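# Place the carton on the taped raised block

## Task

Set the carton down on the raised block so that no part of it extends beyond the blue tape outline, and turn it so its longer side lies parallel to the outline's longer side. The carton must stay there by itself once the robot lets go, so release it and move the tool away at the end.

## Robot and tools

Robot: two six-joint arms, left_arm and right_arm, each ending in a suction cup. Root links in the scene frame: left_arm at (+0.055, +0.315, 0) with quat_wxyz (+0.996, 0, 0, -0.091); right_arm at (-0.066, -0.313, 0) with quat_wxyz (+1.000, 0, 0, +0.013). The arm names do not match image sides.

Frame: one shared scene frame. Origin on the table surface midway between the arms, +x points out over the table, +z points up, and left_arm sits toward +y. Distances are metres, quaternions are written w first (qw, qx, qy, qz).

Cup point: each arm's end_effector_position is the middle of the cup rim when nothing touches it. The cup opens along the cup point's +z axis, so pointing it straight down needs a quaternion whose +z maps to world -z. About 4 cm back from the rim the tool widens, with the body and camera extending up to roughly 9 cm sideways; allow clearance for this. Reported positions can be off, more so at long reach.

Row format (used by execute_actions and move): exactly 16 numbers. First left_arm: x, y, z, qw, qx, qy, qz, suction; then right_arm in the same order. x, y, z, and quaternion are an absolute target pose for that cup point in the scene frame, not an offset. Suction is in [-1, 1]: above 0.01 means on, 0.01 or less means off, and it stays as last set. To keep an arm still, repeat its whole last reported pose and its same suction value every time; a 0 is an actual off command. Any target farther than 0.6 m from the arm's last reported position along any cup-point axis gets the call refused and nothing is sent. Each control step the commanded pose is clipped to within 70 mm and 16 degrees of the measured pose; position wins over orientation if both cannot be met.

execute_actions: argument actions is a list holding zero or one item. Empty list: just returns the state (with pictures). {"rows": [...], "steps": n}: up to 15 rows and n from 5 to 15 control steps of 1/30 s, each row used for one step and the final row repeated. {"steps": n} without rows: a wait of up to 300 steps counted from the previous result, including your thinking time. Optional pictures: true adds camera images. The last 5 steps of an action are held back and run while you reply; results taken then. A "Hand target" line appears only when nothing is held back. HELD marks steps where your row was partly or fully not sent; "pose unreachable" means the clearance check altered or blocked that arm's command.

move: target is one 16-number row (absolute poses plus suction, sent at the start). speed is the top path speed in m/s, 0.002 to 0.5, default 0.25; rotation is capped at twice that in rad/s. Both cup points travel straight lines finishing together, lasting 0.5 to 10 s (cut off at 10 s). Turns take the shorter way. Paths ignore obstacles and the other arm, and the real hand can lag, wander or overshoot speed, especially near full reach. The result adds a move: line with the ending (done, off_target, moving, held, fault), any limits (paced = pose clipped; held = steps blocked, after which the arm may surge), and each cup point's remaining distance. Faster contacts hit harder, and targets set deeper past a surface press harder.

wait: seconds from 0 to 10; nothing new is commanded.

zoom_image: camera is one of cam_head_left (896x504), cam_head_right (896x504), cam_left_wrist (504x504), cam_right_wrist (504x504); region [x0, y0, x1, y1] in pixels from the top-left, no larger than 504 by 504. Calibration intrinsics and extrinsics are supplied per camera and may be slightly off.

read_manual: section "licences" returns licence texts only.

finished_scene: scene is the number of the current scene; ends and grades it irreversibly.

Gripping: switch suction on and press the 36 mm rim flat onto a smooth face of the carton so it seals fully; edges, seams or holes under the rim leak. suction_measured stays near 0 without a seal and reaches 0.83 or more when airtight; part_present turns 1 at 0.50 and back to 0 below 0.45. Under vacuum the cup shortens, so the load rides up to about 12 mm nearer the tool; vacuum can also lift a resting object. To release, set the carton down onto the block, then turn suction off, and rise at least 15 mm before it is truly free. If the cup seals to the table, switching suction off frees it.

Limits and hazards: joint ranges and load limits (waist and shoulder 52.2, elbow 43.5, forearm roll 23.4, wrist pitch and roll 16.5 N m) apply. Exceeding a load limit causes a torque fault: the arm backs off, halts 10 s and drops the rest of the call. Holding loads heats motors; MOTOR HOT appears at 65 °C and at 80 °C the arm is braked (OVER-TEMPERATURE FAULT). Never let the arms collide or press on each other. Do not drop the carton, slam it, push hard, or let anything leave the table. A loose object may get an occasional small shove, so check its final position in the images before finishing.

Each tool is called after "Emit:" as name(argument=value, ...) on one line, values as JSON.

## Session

Emit:
execute_actions(actions=[])

Scene clock: 0.00 s of 5000.00 s.
left_arm: end_effector_position=(+0.6446, +0.2067, +0.2425) suction_measured=0.00 part_present=0 end_effector_quat_wxyz=(-0.002, -0.171, +0.985, +0.001) end_effector_velocity=(-0.000, -0.001, +0.000) end_effector_angular_velocity=(-0.001, +0.000, -0.001) | right_arm: end_effector_position=(+0.5352, -0.2956, +0.2440) suction_measured=0.00 part_present=0 end_effector_quat_wxyz=(+0.001, +0.246, +0.969, +0.001) end_effector_velocity=(+0.000, +0.000, +0.001) end_effector_angular_velocity=(+0.000, -0.001, -0.001)
Joint positions: left_arm=[ 0.002 -0.534 -1.291  0.    -0.762 -2.096] | right_arm=[ 0.002 -0.533 -1.295  0.001 -0.759 -1.044]
Joint velocities: left_arm=[-0.002  0.     0.    -0.001  0.    -0.   ] | right_arm=[0.    0.001 0.    0.001 0.    0.001]
Joint torques (N m, as the arm reports them, + toward a larger angle): no reading
Motor temperatures (°C, as the motors report them): left_arm=[27 27 28 29 31 32] | right_arm=[25 28 28 27 27 27]
Hand target (left_arm): +0.645, +0.207, +0.242; -0.002, -0.171, +0.985, +0.001
Hand target (right_arm): +0.535, -0.296, +0.244; +0.001, +0.246, +0.969, +0.001
camera_calibration (this result's frames):
cam_left_wrist: T_world_to_cam=[[0.316596, -0.94856, 0.000681077, 0.00652868], [-0.859925, -0.286709, 0.422288, 0.530719], [-0.400371, -0.13428, -0.906461, 0.589747], [0, 0, 0, 1]] pos_world=[0.690429, 0.237546, 0.310462]
cam_right_wrist: T_world_to_cam=[[-0.498645, -0.866578, 0.0198935, 0.0129864], [-0.75755, 0.446833, 0.475877, 0.444647], [-0.421273, 0.222223, -0.879287, 0.58786], [0, 0, 0, 1]] pos_world=[0.590968, -0.318066, 0.305042]

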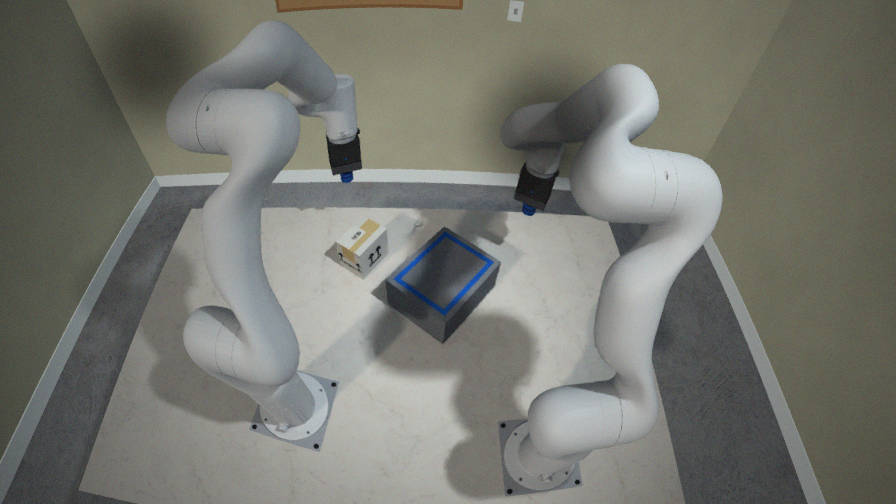

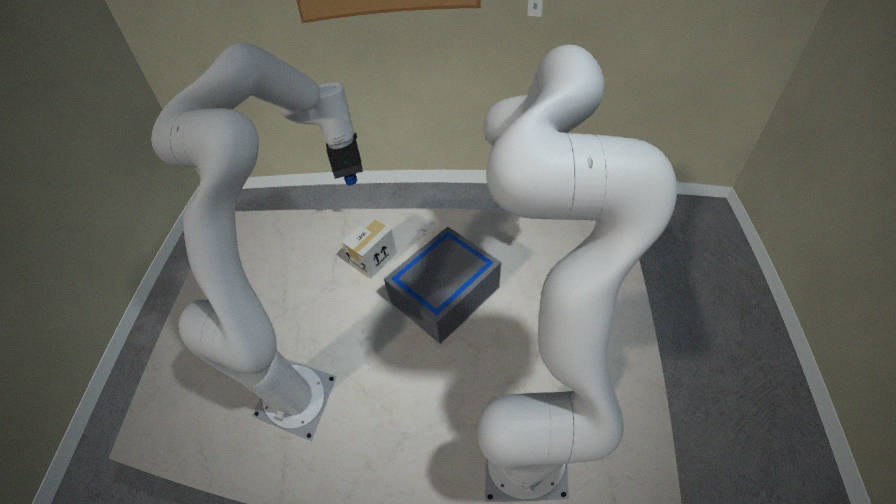

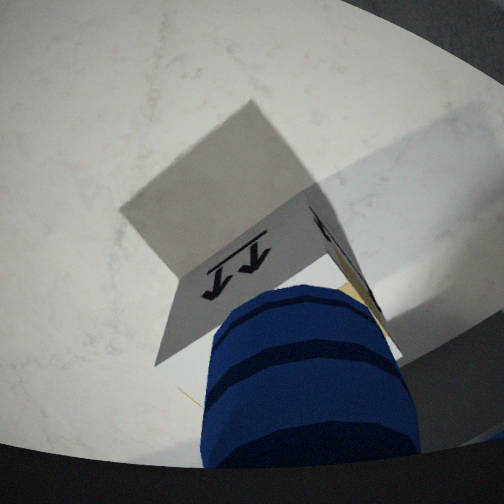

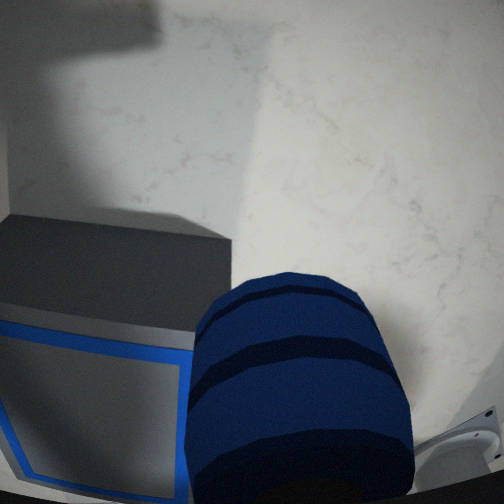

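Emit:
zoom_image(camera="cam_head_left", region=[320, 200, 420, 290])

Emit:
zoom_image(camera="cam_head_left", region=[375, 220, 515, 350])

Region (320, 200, 420, 290) of cam_head_left's 896x504 image, scaled by 5.040, with more detail than that image has; it fills the top 454 rows of this view, and the rest is white.

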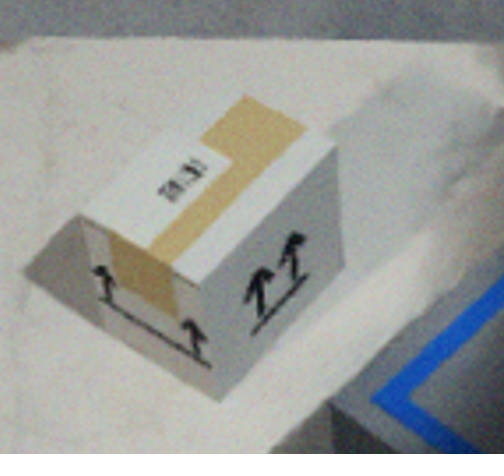

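Region (375, 220, 515, 350) of cam_head_left's 896x504 image, scaled by 3.600, with more detail than that image has; it fills the top 468 rows of this view, and the rest is white.

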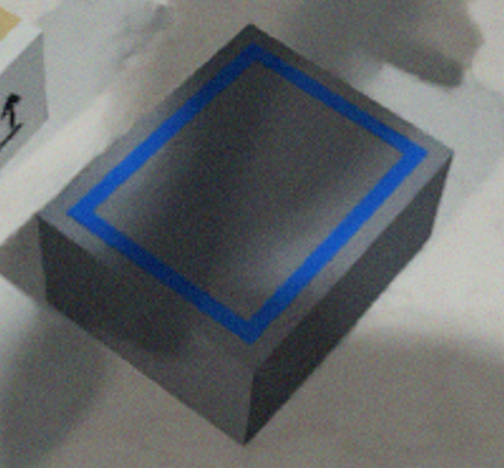

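Emit:
move(target=[0.541,0.165,0.135,0,-0.171,0.985,0,0,0.47,-0.44,0.25,0,0.246,0.969,0,0], speed=0.3)

Emit:
move(target=[0.541,0.165,0.106,0,-0.171,0.985,0,1,0.47,-0.44,0.25,0,0.246,0.969,0,0], speed=0.06)

Scene clock: 2.23 s of 5000.00 s.
left_arm: end_effector_position=(+0.5411, +0.1650, +0.1354) suction_measured=0.00 part_present=0 end_effector_quat_wxyz=(+0.000, -0.171, +0.985, +0.000) end_effector_velocity=(-0.000, -0.001, -0.001) end_effector_angular_velocity=(+0.001, -0.003, +0.001) | right_arm: end_effector_position=(+0.4705, -0.4403, +0.2500) suction_measured=0.00 part_present=0 end_effector_quat_wxyz=(+0.000, +0.246, +0.969, -0.000) end_effector_velocity=(-0.000, -0.002, +0.001) end_effector_angular_velocity=(+0.001, -0.002, -0.001)
Joint positions: left_arm=[-0.116 -0.505 -0.953  0.    -0.448 -2.214] | right_arm=[-0.259 -0.414 -1.137 -0.001 -0.723 -1.304]
Joint velocities: left_arm=[-0.003 -0.001  0.002  0.004  0.006 -0.007] | right_arm=[-0.005  0.002  0.     0.002  0.    -0.005]
Joint torques (N m, as the arm reports them, + toward a larger angle): left_arm=[ -3.61  35.02 -21.96  -2.23   0.15   0.32] | right_arm=[  2.51  35.86 -18.49   1.92  -0.27   0.04]
Motor temperatures (°C, as the motors report them): left_arm=[27 27 28 29 31 32] | right_arm=[25 28 28 27 27 27]
Hand target (left_arm): +0.541, +0.165, +0.135; +0.000, -0.171, +0.985, +0.000
Hand target (right_arm): +0.470, -0.441, +0.250; +0.000, +0.246, +0.969, -0.000
Off the commanded pose (left_arm): 0.000 m, 0 deg.
Off the commanded pose (right_arm): 0.001 m, 0 deg.
Kept back: nothing.
move: done
camera_calibration (this result's frames):
cam_left_wrist: T_world_to_cam=[[0.316501, -0.948588, 0.00273497, -0.000386346], [-0.861552, -0.286252, 0.419271, 0.476236], [-0.396933, -0.135056, -0.907857, 0.44412], [0, 0, 0, 1]] pos_world=[0.58671, 0.195938, 0.203527]
cam_right_wrist: T_world_to_cam=[[-0.497804, -0.866991, 0.0227453, -0.14601], [-0.756732, 0.44701, 0.47701, 0.45685], [-0.423731, 0.220245, -0.878604, 0.598157], [0, 0, 0, 1]] pos_world=[0.526486, -0.462548, 0.310942]

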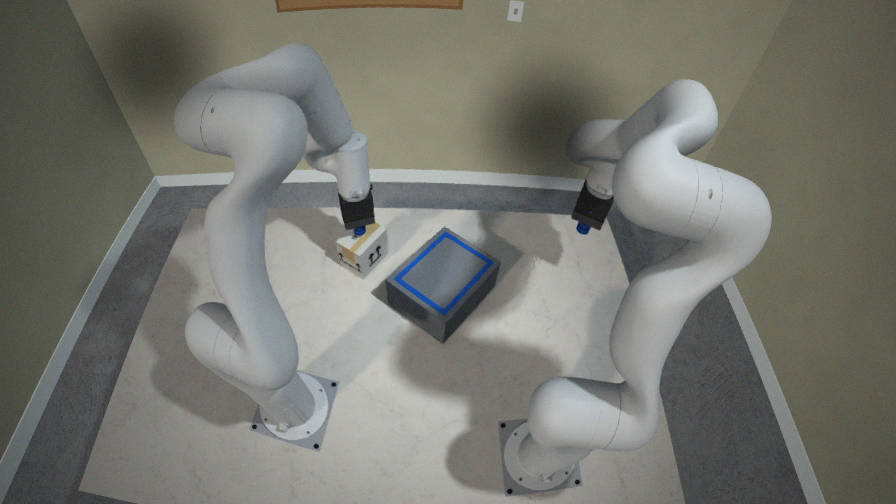

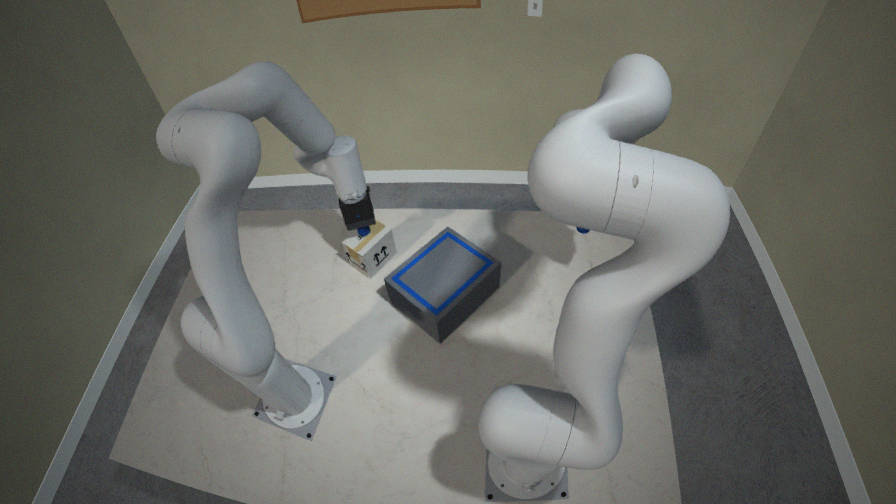

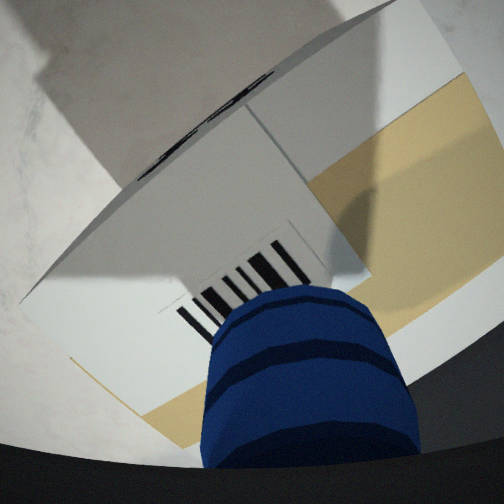

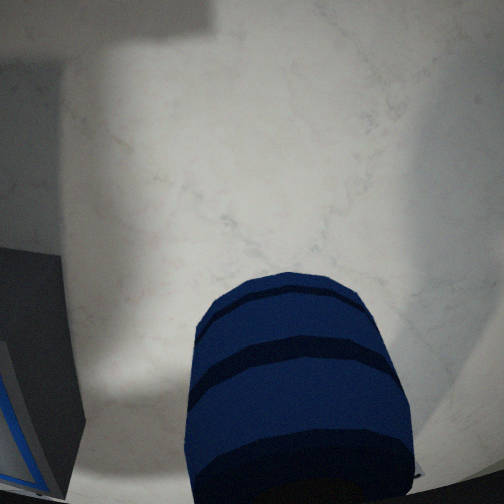

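Scene clock: 3.20 s of 5000.00 s.
left_arm: end_effector_position=(+0.5409, +0.1650, +0.1063) suction_measured=0.85 part_present=1 end_effector_quat_wxyz=(-0.000, -0.171, +0.985, +0.000) end_effector_velocity=(+0.000, +0.001, -0.002) end_effector_angular_velocity=(+0.000, +0.001, +0.002) | right_arm: end_effector_position=(+0.4700, -0.4400, +0.2500) suction_measured=0.00 part_present=0 end_effector_quat_wxyz=(-0.000, +0.246, +0.969, -0.000) end_effector_velocity=(+0.000, -0.000, +0.000) end_effector_angular_velocity=(-0.001, -0.001, +0.000)
Joint positions: left_arm=[-0.116 -0.561 -0.951 -0.    -0.39  -2.213] | right_arm=[-0.259 -0.413 -1.136 -0.    -0.723 -1.305]
Joint velocities: left_arm=[ 0.001 -0.005 -0.    -0.001  0.004  0.   ] | right_arm=[ 0.     0.001  0.    -0.001  0.001  0.001]
Joint torques (N m, as the arm reports them, + toward a larger angle): left_arm=[ -3.84  41.03 -23.42  -2.3    0.09   0.23] | right_arm=[  1.1   34.95 -18.66   1.92  -0.34   0.16]
Motor temperatures (°C, as the motors report them): left_arm=[27 27 28 29 31 32] | right_arm=[25 28 28 27 27 27]
Hand target (left_arm): +0.541, +0.165, +0.106; -0.000, -0.171, +0.985, -0.000
Hand target (right_arm): +0.470, -0.440, +0.250; -0.000, +0.246, +0.969, -0.000
Off the commanded pose (left_arm): 0.000 m, 0 deg.
Off the commanded pose (right_arm): 0.000 m, 0 deg.
Kept back: nothing.
move: done
camera_calibration (this result's frames):
cam_left_wrist: T_world_to_cam=[[0.316566, -0.948566, 0.00280222, -0.00030463], [-0.861478, -0.286263, 0.419415, 0.488208], [-0.397041, -0.135187, -0.90779, 0.417682], [0, 0, 0, 1]] pos_world=[0.586514, 0.195932, 0.174407]
cam_right_wrist: T_world_to_cam=[[-0.497835, -0.866993, 0.0219972, -0.14581], [-0.756684, 0.446609, 0.477461, 0.456039], [-0.423779, 0.221052, -0.878378, 0.598212], [0, 0, 0, 1]] pos_world=[0.525998, -0.462324, 0.310923]

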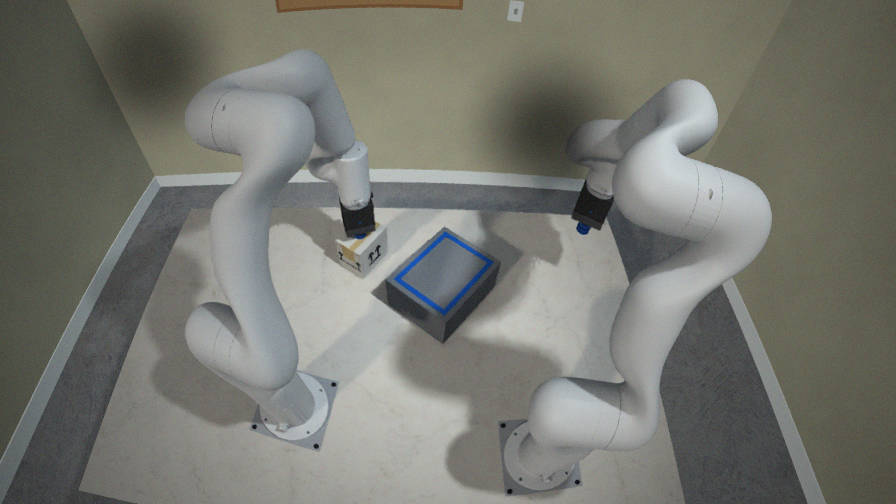

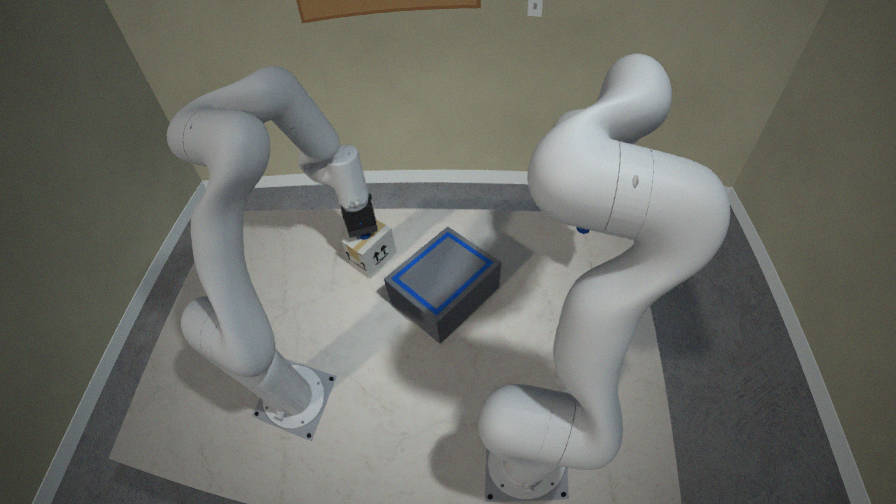

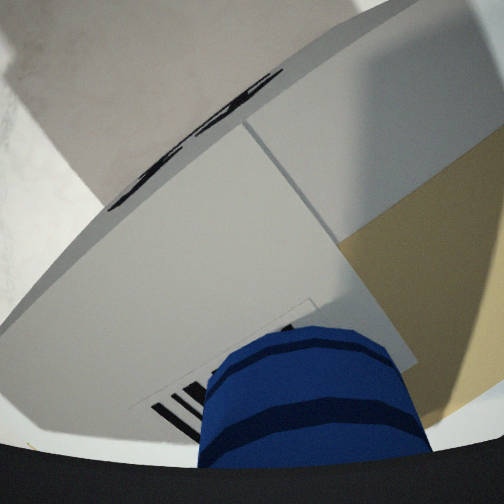

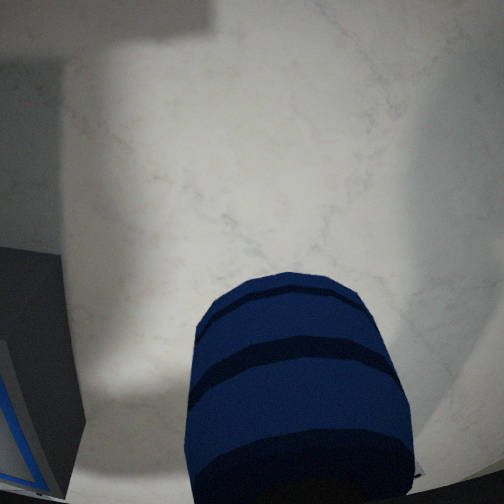

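Emit:
move(target=[0.538,0.16,0.25,0,-0.171,0.985,0,1,0.47,-0.44,0.25,0,0.246,0.969,0,0], speed=0.25)

Emit:
move(target=[0.414,-0.073,0.238,0,-0.117,0.9931,0,1,0.47,-0.44,0.25,0,0.246,0.969,0,0], speed=0.3)

Emit:
move(target=[0.414,-0.073,0.223,0,-0.117,0.9931,0,1,0.47,-0.44,0.25,0,0.246,0.969,0,0], speed=0.04)

Scene clock: 4.73 s of 5000.00 s.
left_arm: end_effector_position=(+0.5382, +0.1600, +0.2496) suction_measured=0.88 part_present=1 end_effector_quat_wxyz=(-0.000, -0.171, +0.985, +0.000) end_effector_velocity=(+0.000, -0.001, +0.003) end_effector_angular_velocity=(-0.001, -0.002, +0.000) | right_arm: end_effector_position=(+0.4700, -0.4400, +0.2500) suction_measured=0.00 part_present=0 end_effector_quat_wxyz=(-0.000, +0.246, +0.969, -0.000) end_effector_velocity=(-0.000, -0.000, +0.001) end_effector_angular_velocity=(-0.001, -0.000, +0.001)
Joint positions: left_arm=[-0.127 -0.316 -1.003  0.    -0.687 -2.225] | right_arm=[-0.259 -0.413 -1.136  0.    -0.723 -1.305]
Joint velocities: left_arm=[-0.001  0.004 -0.003 -0.001 -0.005 -0.001] | right_arm=[ 0.     0.001 -0.    -0.002 -0.001  0.001]
Joint torques (N m, as the arm reports them, + toward a larger angle): left_arm=[ -3.74  35.44 -28.35  -2.07   0.11   0.22] | right_arm=[  1.86  35.22 -18.63   1.98  -0.27   0.01]
Motor temperatures (°C, as the motors report them): left_arm=[27 27 28 29 31 32] | right_arm=[25 28 28 27 27 27]
Hand target (left_arm): +0.538, +0.160, +0.250; +0.000, -0.171, +0.985, +0.000
Hand target (right_arm): +0.470, -0.440, +0.250; -0.000, +0.246, +0.969, -0.000
Off the commanded pose (left_arm): 0.000 m, 0 deg.
Off the commanded pose (right_arm): 0.000 m, 0 deg.
Kept back: nothing.
move: done
camera_calibration (this result's frames):
cam_left_wrist: T_world_to_cam=[[0.316655, -0.948537, 0.00256797, -0.00462284], [-0.861413, -0.286435, 0.419431, 0.424341], [-0.39711, -0.135027, -0.907784, 0.546011], [0, 0, 0, 1]] pos_world=[0.583824, 0.190887, 0.31769]
cam_right_wrist: T_world_to_cam=[[-0.497835, -0.866993, 0.0219865, -0.145806], [-0.756686, 0.446604, 0.477464, 0.456031], [-0.423777, 0.221061, -0.878376, 0.598212], [0, 0, 0, 1]] pos_world=[0.525993, -0.46232, 0.310923]

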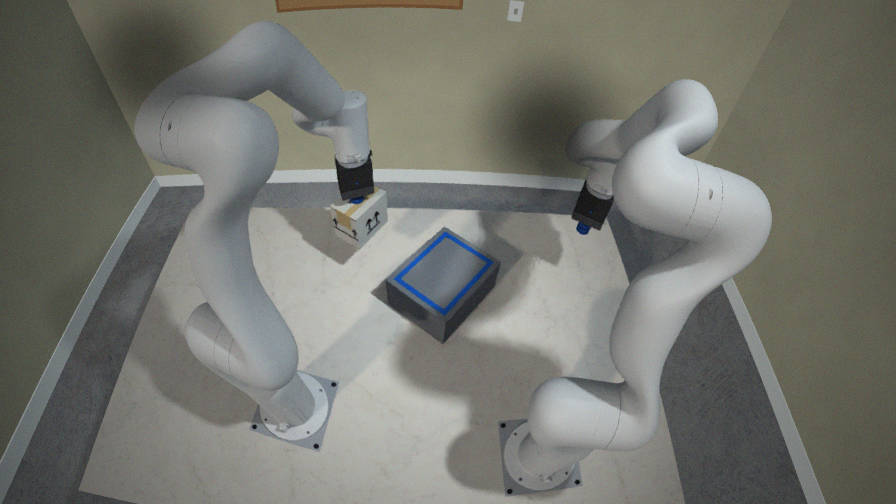

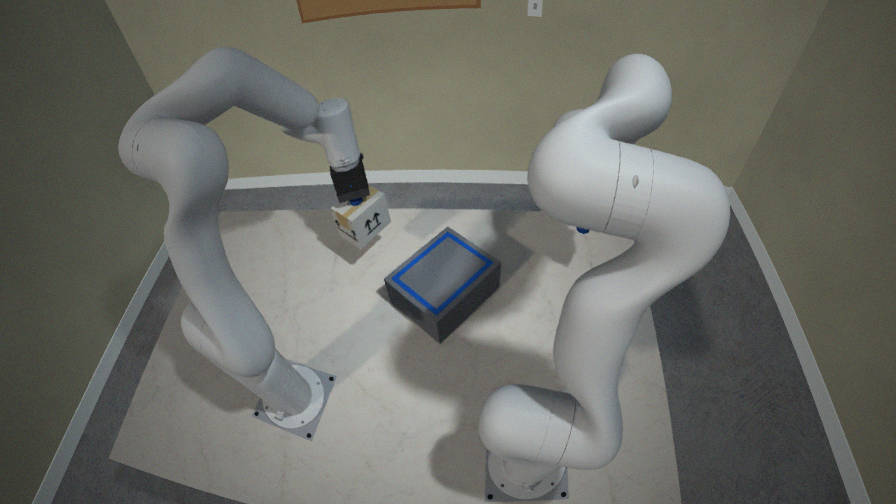

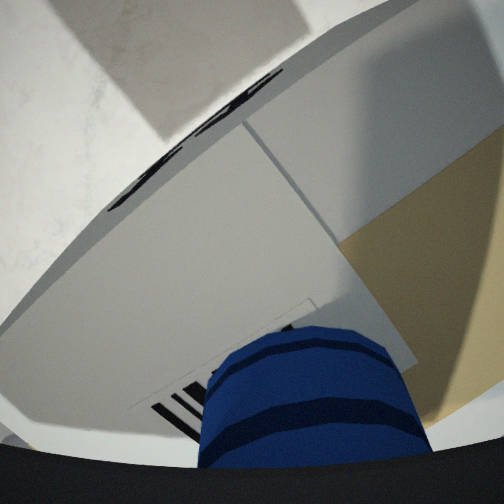

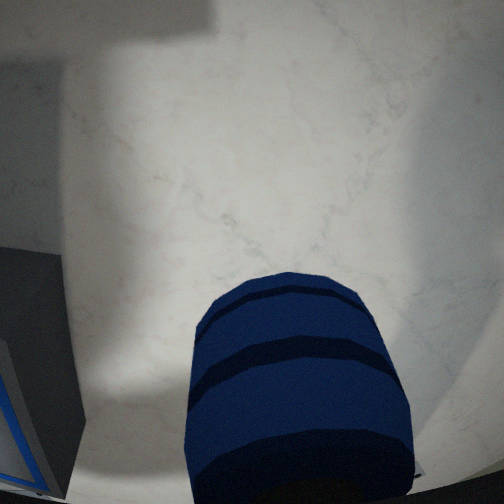

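Scene clock: 6.40 s of 5000.00 s.
left_arm: end_effector_position=(+0.4147, -0.0726, +0.2380) suction_measured=0.88 part_present=1 end_effector_quat_wxyz=(+0.001, -0.117, +0.993, +0.001) end_effector_velocity=(-0.001, -0.003, -0.000) end_effector_angular_velocity=(+0.002, -0.001, -0.002) | right_arm: end_effector_position=(+0.4700, -0.4400, +0.2500) suction_measured=0.00 part_present=0 end_effector_quat_wxyz=(-0.000, +0.246, +0.969, +0.000) end_effector_velocity=(+0.000, +0.000, +0.000) end_effector_angular_velocity=(+0.001, -0.000, +0.000)
Joint positions: left_arm=[-0.64  -0.379 -1.058  0.003 -0.679 -2.631] | right_arm=[-0.259 -0.413 -1.136  0.    -0.723 -1.305]
Joint velocities: left_arm=[-0.005 -0.004 -0.005  0.003 -0.002 -0.005] | right_arm=[ 0.     0.     0.     0.001 -0.    -0.001]
Joint torques (N m, as the arm reports them, + toward a larger angle): left_arm=[ -4.02  38.72 -28.16  -2.09   0.11   0.23] | right_arm=[  1.65  35.36 -18.89   2.6   -0.28   0.01]
Motor temperatures (°C, as the motors report them): left_arm=[27 27 28 29 31 32] | right_arm=[25 28 28 27 27 27]
Hand target (left_arm): +0.415, -0.073, +0.238; +0.001, -0.117, +0.993, +0.001
Hand target (right_arm): +0.470, -0.440, +0.250; -0.000, +0.246, +0.969, +0.000
Off the commanded pose (left_arm): 0.001 m, 0 deg.
Off the commanded pose (right_arm): 0.000 m, 0 deg.
Kept back: nothing.
move: done; limits=paced
camera_calibration (this result's frames):
cam_left_wrist: T_world_to_cam=[[0.211426, -0.977393, 0.00167467, -0.144311], [-0.888022, -0.191377, 0.418081, 0.274456], [-0.408309, -0.0898802, -0.908408, 0.463156], [0, 0, 0, 1]] pos_world=[0.463345, -0.0468954, 0.306232]
cam_right_wrist: T_world_to_cam=[[-0.497835, -0.866993, 0.0219864, -0.145807], [-0.756686, 0.446604, 0.477464, 0.456031], [-0.423777, 0.221061, -0.878376, 0.598212], [0, 0, 0, 1]] pos_world=[0.525993, -0.46232, 0.310923]

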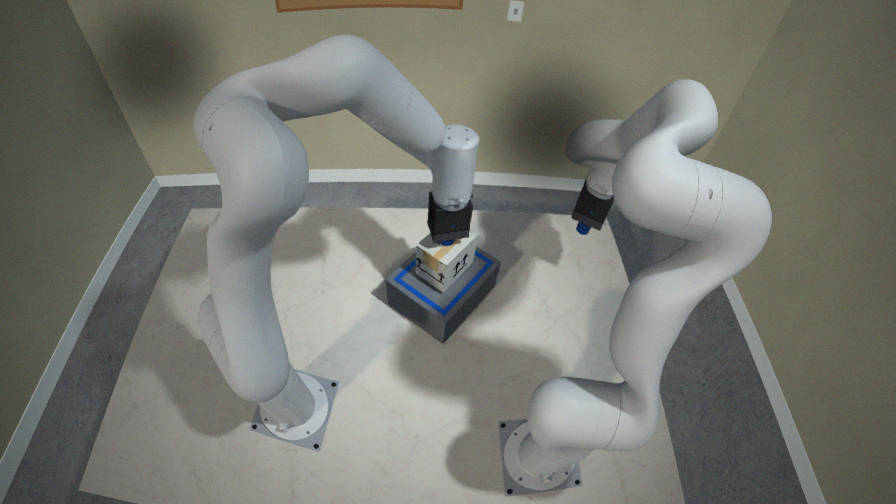

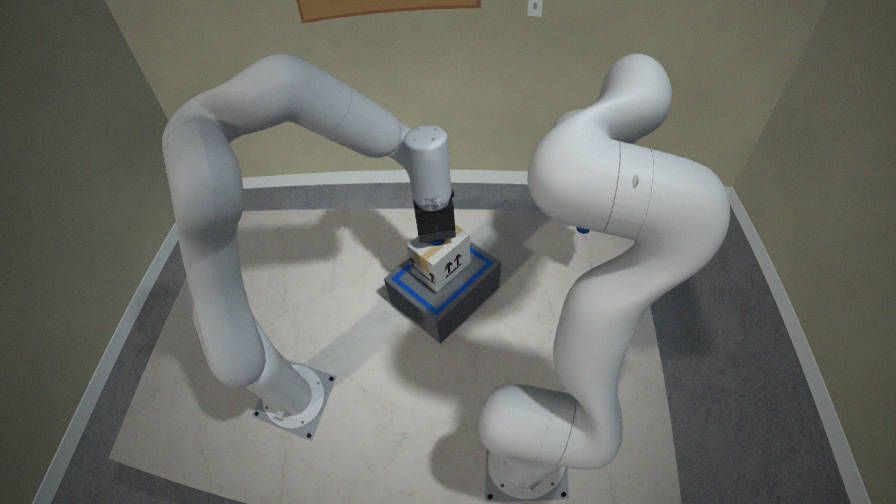

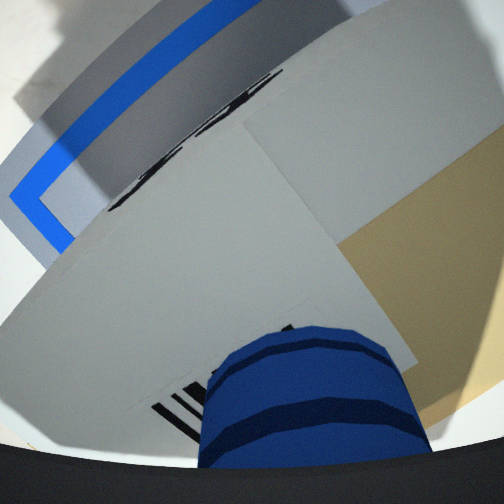

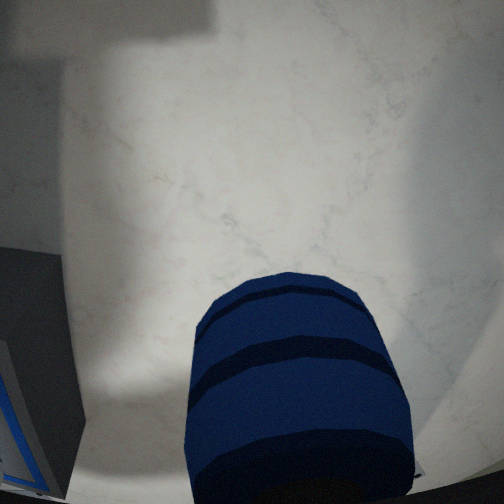

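Scene clock: 7.27 s of 5000.00 s.
left_arm: end_effector_position=(+0.4140, -0.0730, +0.2233) suction_measured=0.88 part_present=1 end_effector_quat_wxyz=(+0.000, -0.117, +0.993, -0.000) end_effector_velocity=(+0.000, +0.000, -0.002) end_effector_angular_velocity=(-0.000, +0.000, +0.000) | right_arm: end_effector_position=(+0.4700, -0.4400, +0.2500) suction_measured=0.00 part_present=0 end_effector_quat_wxyz=(+0.000, +0.246, +0.969, +0.000) end_effector_velocity=(+0.000, +0.000, +0.001) end_effector_angular_velocity=(+0.001, -0.002, -0.002)
Joint positions: left_arm=[-0.641 -0.399 -1.047  0.    -0.648 -2.629] | right_arm=[-0.259 -0.413 -1.136  0.    -0.723 -1.305]
Joint velocities: left_arm=[ 0.    -0.004  0.001 -0.001  0.005  0.001] | right_arm=[ 0.     0.002 -0.     0.002  0.     0.   ]
Joint torques (N m, as the arm reports them, + toward a larger angle): left_arm=[ -3.68  39.28 -27.85  -2.28   0.09   0.29] | right_arm=[  2.09  34.94 -18.49   2.43  -0.38  -0.02]
Motor temperatures (°C, as the motors report them): left_arm=[27 27 28 29 31 32] | right_arm=[25 28 28 27 27 27]
Hand target (left_arm): +0.414, -0.073, +0.223; -0.000, -0.117, +0.993, -0.000
Hand target (right_arm): +0.470, -0.440, +0.250; +0.000, +0.246, +0.969, +0.000
Off the commanded pose (left_arm): 0.000 m, 0 deg.
Off the commanded pose (right_arm): 0.000 m, 0 deg.
Kept back: nothing.
move: done
camera_calibration (this result's frames):
cam_left_wrist: T_world_to_cam=[[0.211274, -0.977423, 0.00285673, -0.144761], [-0.887606, -0.190634, 0.419302, 0.279501], [-0.409291, -0.0911232, -0.907842, 0.449669], [0, 0, 0, 1]] pos_world=[0.462717, -0.0472354, 0.291446]
cam_right_wrist: T_world_to_cam=[[-0.497835, -0.866993, 0.0219864, -0.145807], [-0.756686, 0.446604, 0.477464, 0.456031], [-0.423777, 0.221061, -0.878376, 0.598212], [0, 0, 0, 1]] pos_world=[0.525993, -0.46232, 0.310923]

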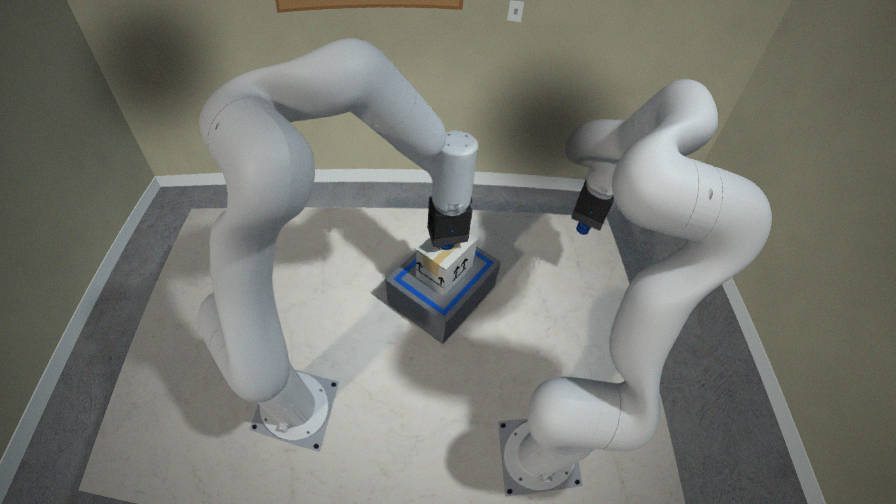

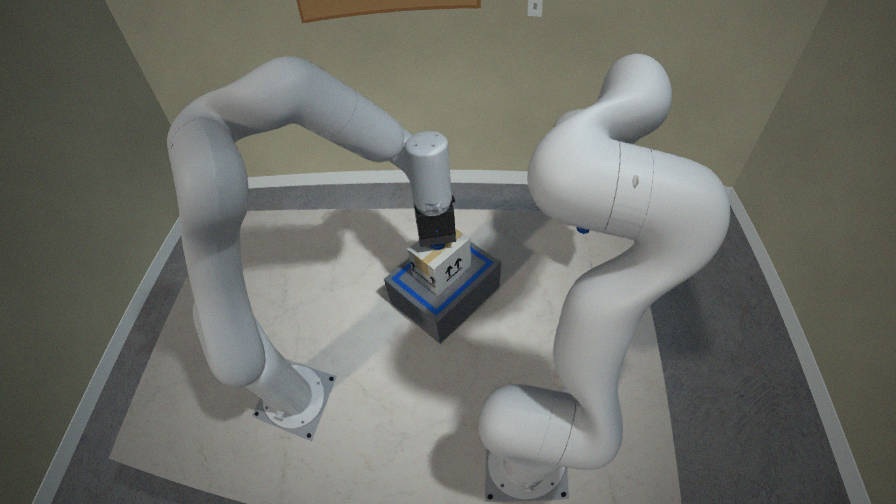

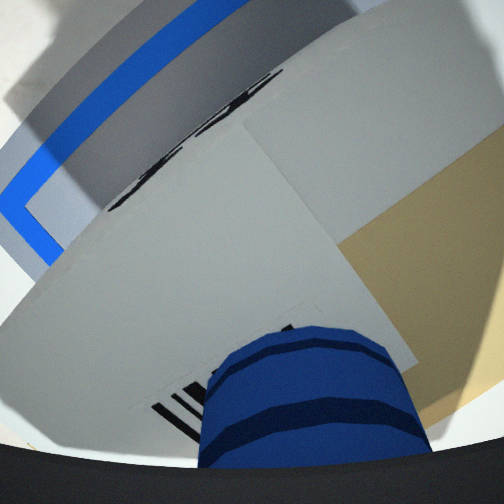

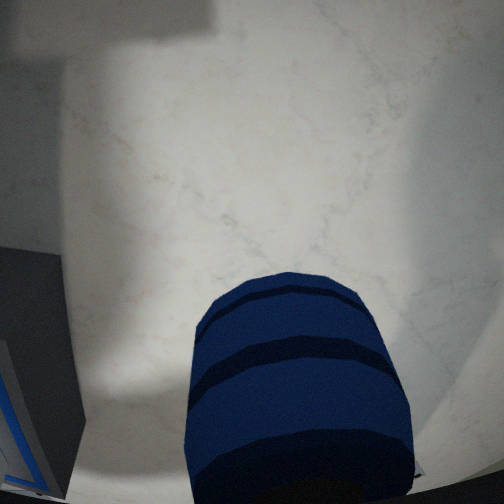

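Emit:
execute_actions(actions=[{"rows":[[0.414,-0.073,0.2195,0,-0.117,0.9931,0,1,0.47,-0.44,0.25,0,0.246,0.969,0,0]],"steps":15}])

Scene clock: 7.70 s of 5000.00 s.
left_arm: end_effector_position=(+0.4141, -0.0732, +0.2214) suction_measured=0.88 part_present=1 end_effector_quat_wxyz=(-0.000, -0.117, +0.993, -0.000) end_effector_velocity=(+0.000, -0.000, -0.001) end_effector_angular_velocity=(-0.000, +0.000, +0.001) | right_arm: end_effector_position=(+0.4700, -0.4400, +0.2500) suction_measured=0.00 part_present=0 end_effector_quat_wxyz=(-0.000, +0.246, +0.969, +0.000) end_effector_velocity=(+0.000, -0.000, +0.000) end_effector_angular_velocity=(-0.001, -0.001, +0.002)
Joint positions: left_arm=[-0.641 -0.402 -1.046 -0.    -0.644 -2.629] | right_arm=[-0.259 -0.413 -1.136  0.    -0.723 -1.305]
Joint velocities: left_arm=[ 0.    -0.003 -0.001 -0.001  0.002 -0.   ] | right_arm=[ 0.     0.    -0.    -0.002  0.001 -0.   ]
Joint torques (N m, as the arm reports them, + toward a larger angle): left_arm=[ -3.16  20.35 -20.06  -1.67   2.07   0.3 ] | right_arm=[  2.7   37.07 -18.54   1.79  -0.31  -0.03]
Motor temperatures (°C, as the motors report them): left_arm=[27 27 28 29 31 32] | right_arm=[25 28 28 27 27 27]
Steps of this call (steps 1 to 3: nothing new was sent; steps 4 to 13: the first 10 steps of this action). Readings (end_effector_position | what the end effector reports):
4: left_arm (+0.4140, -0.0730, +0.2231) | right_arm (+0.4700, -0.4400, +0.2500) | left_arm suction_measured=0.88 part_present=1 | right_arm suction_measured=0.00 part_present=0
5: left_arm (+0.4140, -0.0730, +0.2229) | right_arm (+0.4700, -0.4400, +0.2500) | left_arm suction_measured=0.88 part_present=1 | right_arm suction_measured=0.00 part_present=0
7: left_arm (+0.4140, -0.0730, +0.2219) | right_arm (+0.4700, -0.4400, +0.2500) | left_arm suction_measured=0.88 part_present=1 | right_arm suction_measured=0.00 part_present=0
11: left_arm (+0.4141, -0.0732, +0.2215) | right_arm (+0.4700, -0.4400, +0.2500) | left_arm suction_measured=0.88 part_present=1 | right_arm suction_measured=0.00 part_present=0
13: the state above

Emit:
move(target=[0.41,-0.065,0.35,0,-0.117,0.9931,0,0,0.47,-0.44,0.25,0,0.246,0.969,0,0], speed=0.25)

Scene clock: 9.17 s of 5000.00 s.
left_arm: end_effector_position=(+0.4101, -0.0651, +0.3496) suction_measured=0.00 part_present=0 end_effector_quat_wxyz=(-0.000, -0.117, +0.993, +0.000) end_effector_velocity=(+0.000, -0.000, +0.003) end_effector_angular_velocity=(-0.000, -0.001, -0.001) | right_arm: end_effector_position=(+0.4700, -0.4400, +0.2500) suction_measured=0.00 part_present=0 end_effector_quat_wxyz=(+0.000, +0.246, +0.969, -0.000) end_effector_velocity=(-0.000, -0.000, -0.000) end_effector_angular_velocity=(-0.000, +0.000, +0.000)
Joint positions: left_arm=[-0.636 -0.236 -1.148  0.    -0.911 -2.625] | right_arm=[-0.259 -0.413 -1.136  0.    -0.723 -1.305]
Joint velocities: left_arm=[-0.001  0.002 -0.004  0.001 -0.006  0.   ] | right_arm=[ 0.    -0.    -0.    -0.001 -0.     0.   ]
Joint torques (N m, as the arm reports them, + toward a larger angle): left_arm=[ -4.03  29.86 -26.92  -1.92   0.02   0.25] | right_arm=[  2.86  35.28 -18.83   2.09  -0.32  -0.01]
Motor temperatures (°C, as the motors report them): left_arm=[27 27 29 29 31 32] | right_arm=[25 28 28 27 27 27]
Hand target (left_arm): +0.410, -0.065, +0.350; +0.000, -0.117, +0.993, +0.000
Hand target (right_arm): +0.470, -0.440, +0.250; +0.000, +0.246, +0.969, -0.000
Off your previous action's commanded pose (left_arm): 0.002 m, 0 deg at its last step (step 5 of this call).
Off your previous action's commanded pose (right_arm): 0.000 m, 0 deg at its last step (step 5 of this call).
Off the commanded pose (left_arm): 0.000 m, 0 deg.
Off the commanded pose (right_arm): 0.000 m, 0 deg.
Kept back: nothing.
move: done
camera_calibration (this result's frames):
cam_left_wrist: T_world_to_cam=[[0.211369, -0.977403, 0.00264198, -0.136594], [-0.887537, -0.190801, 0.419373, 0.224529], [-0.409392, -0.0909872, -0.90781, 0.563501], [0, 0, 0, 1]] pos_world=[0.458842, -0.0393957, 0.417752]
cam_right_wrist: T_world_to_cam=[[-0.497835, -0.866993, 0.0219864, -0.145807], [-0.756686, 0.446604, 0.477464, 0.456031], [-0.423777, 0.221061, -0.878376, 0.598212], [0, 0, 0, 1]] pos_world=[0.525993, -0.46232, 0.310923]

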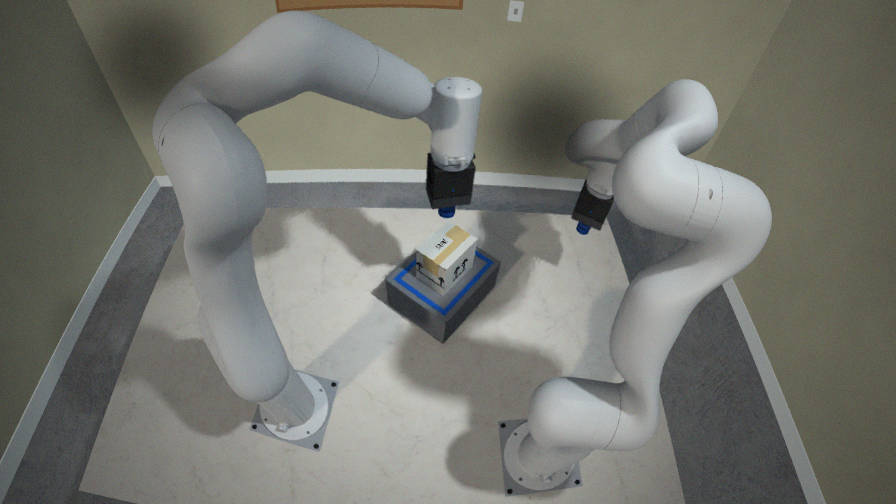

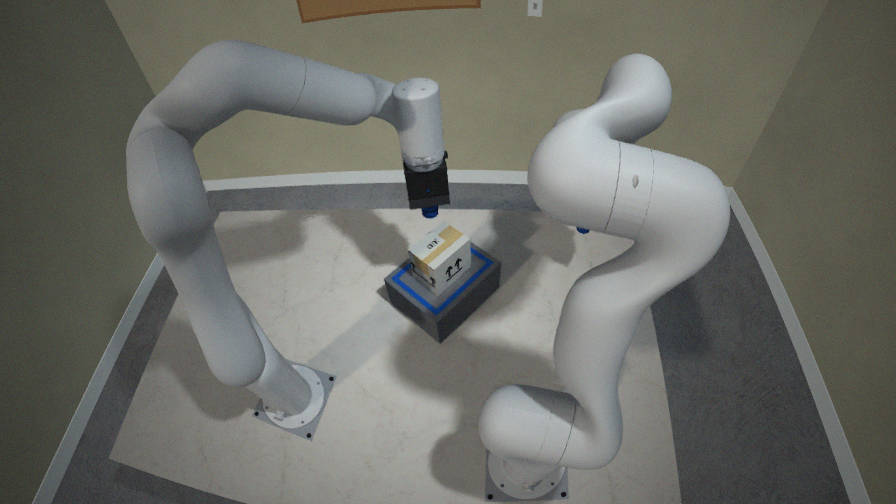

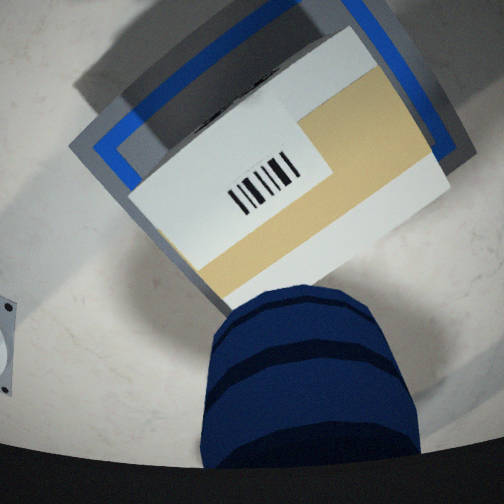

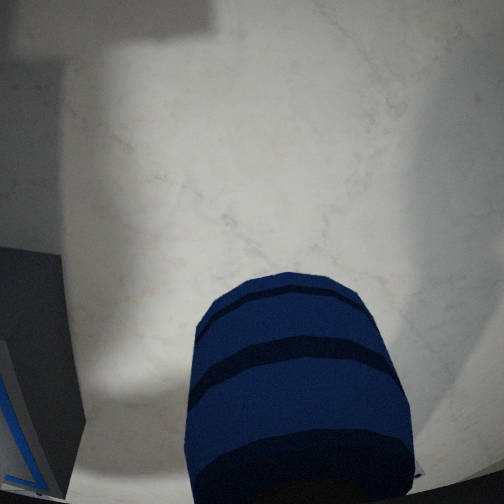

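Emit:
finished_scene(scene=2)

The scene is finished: the task was done.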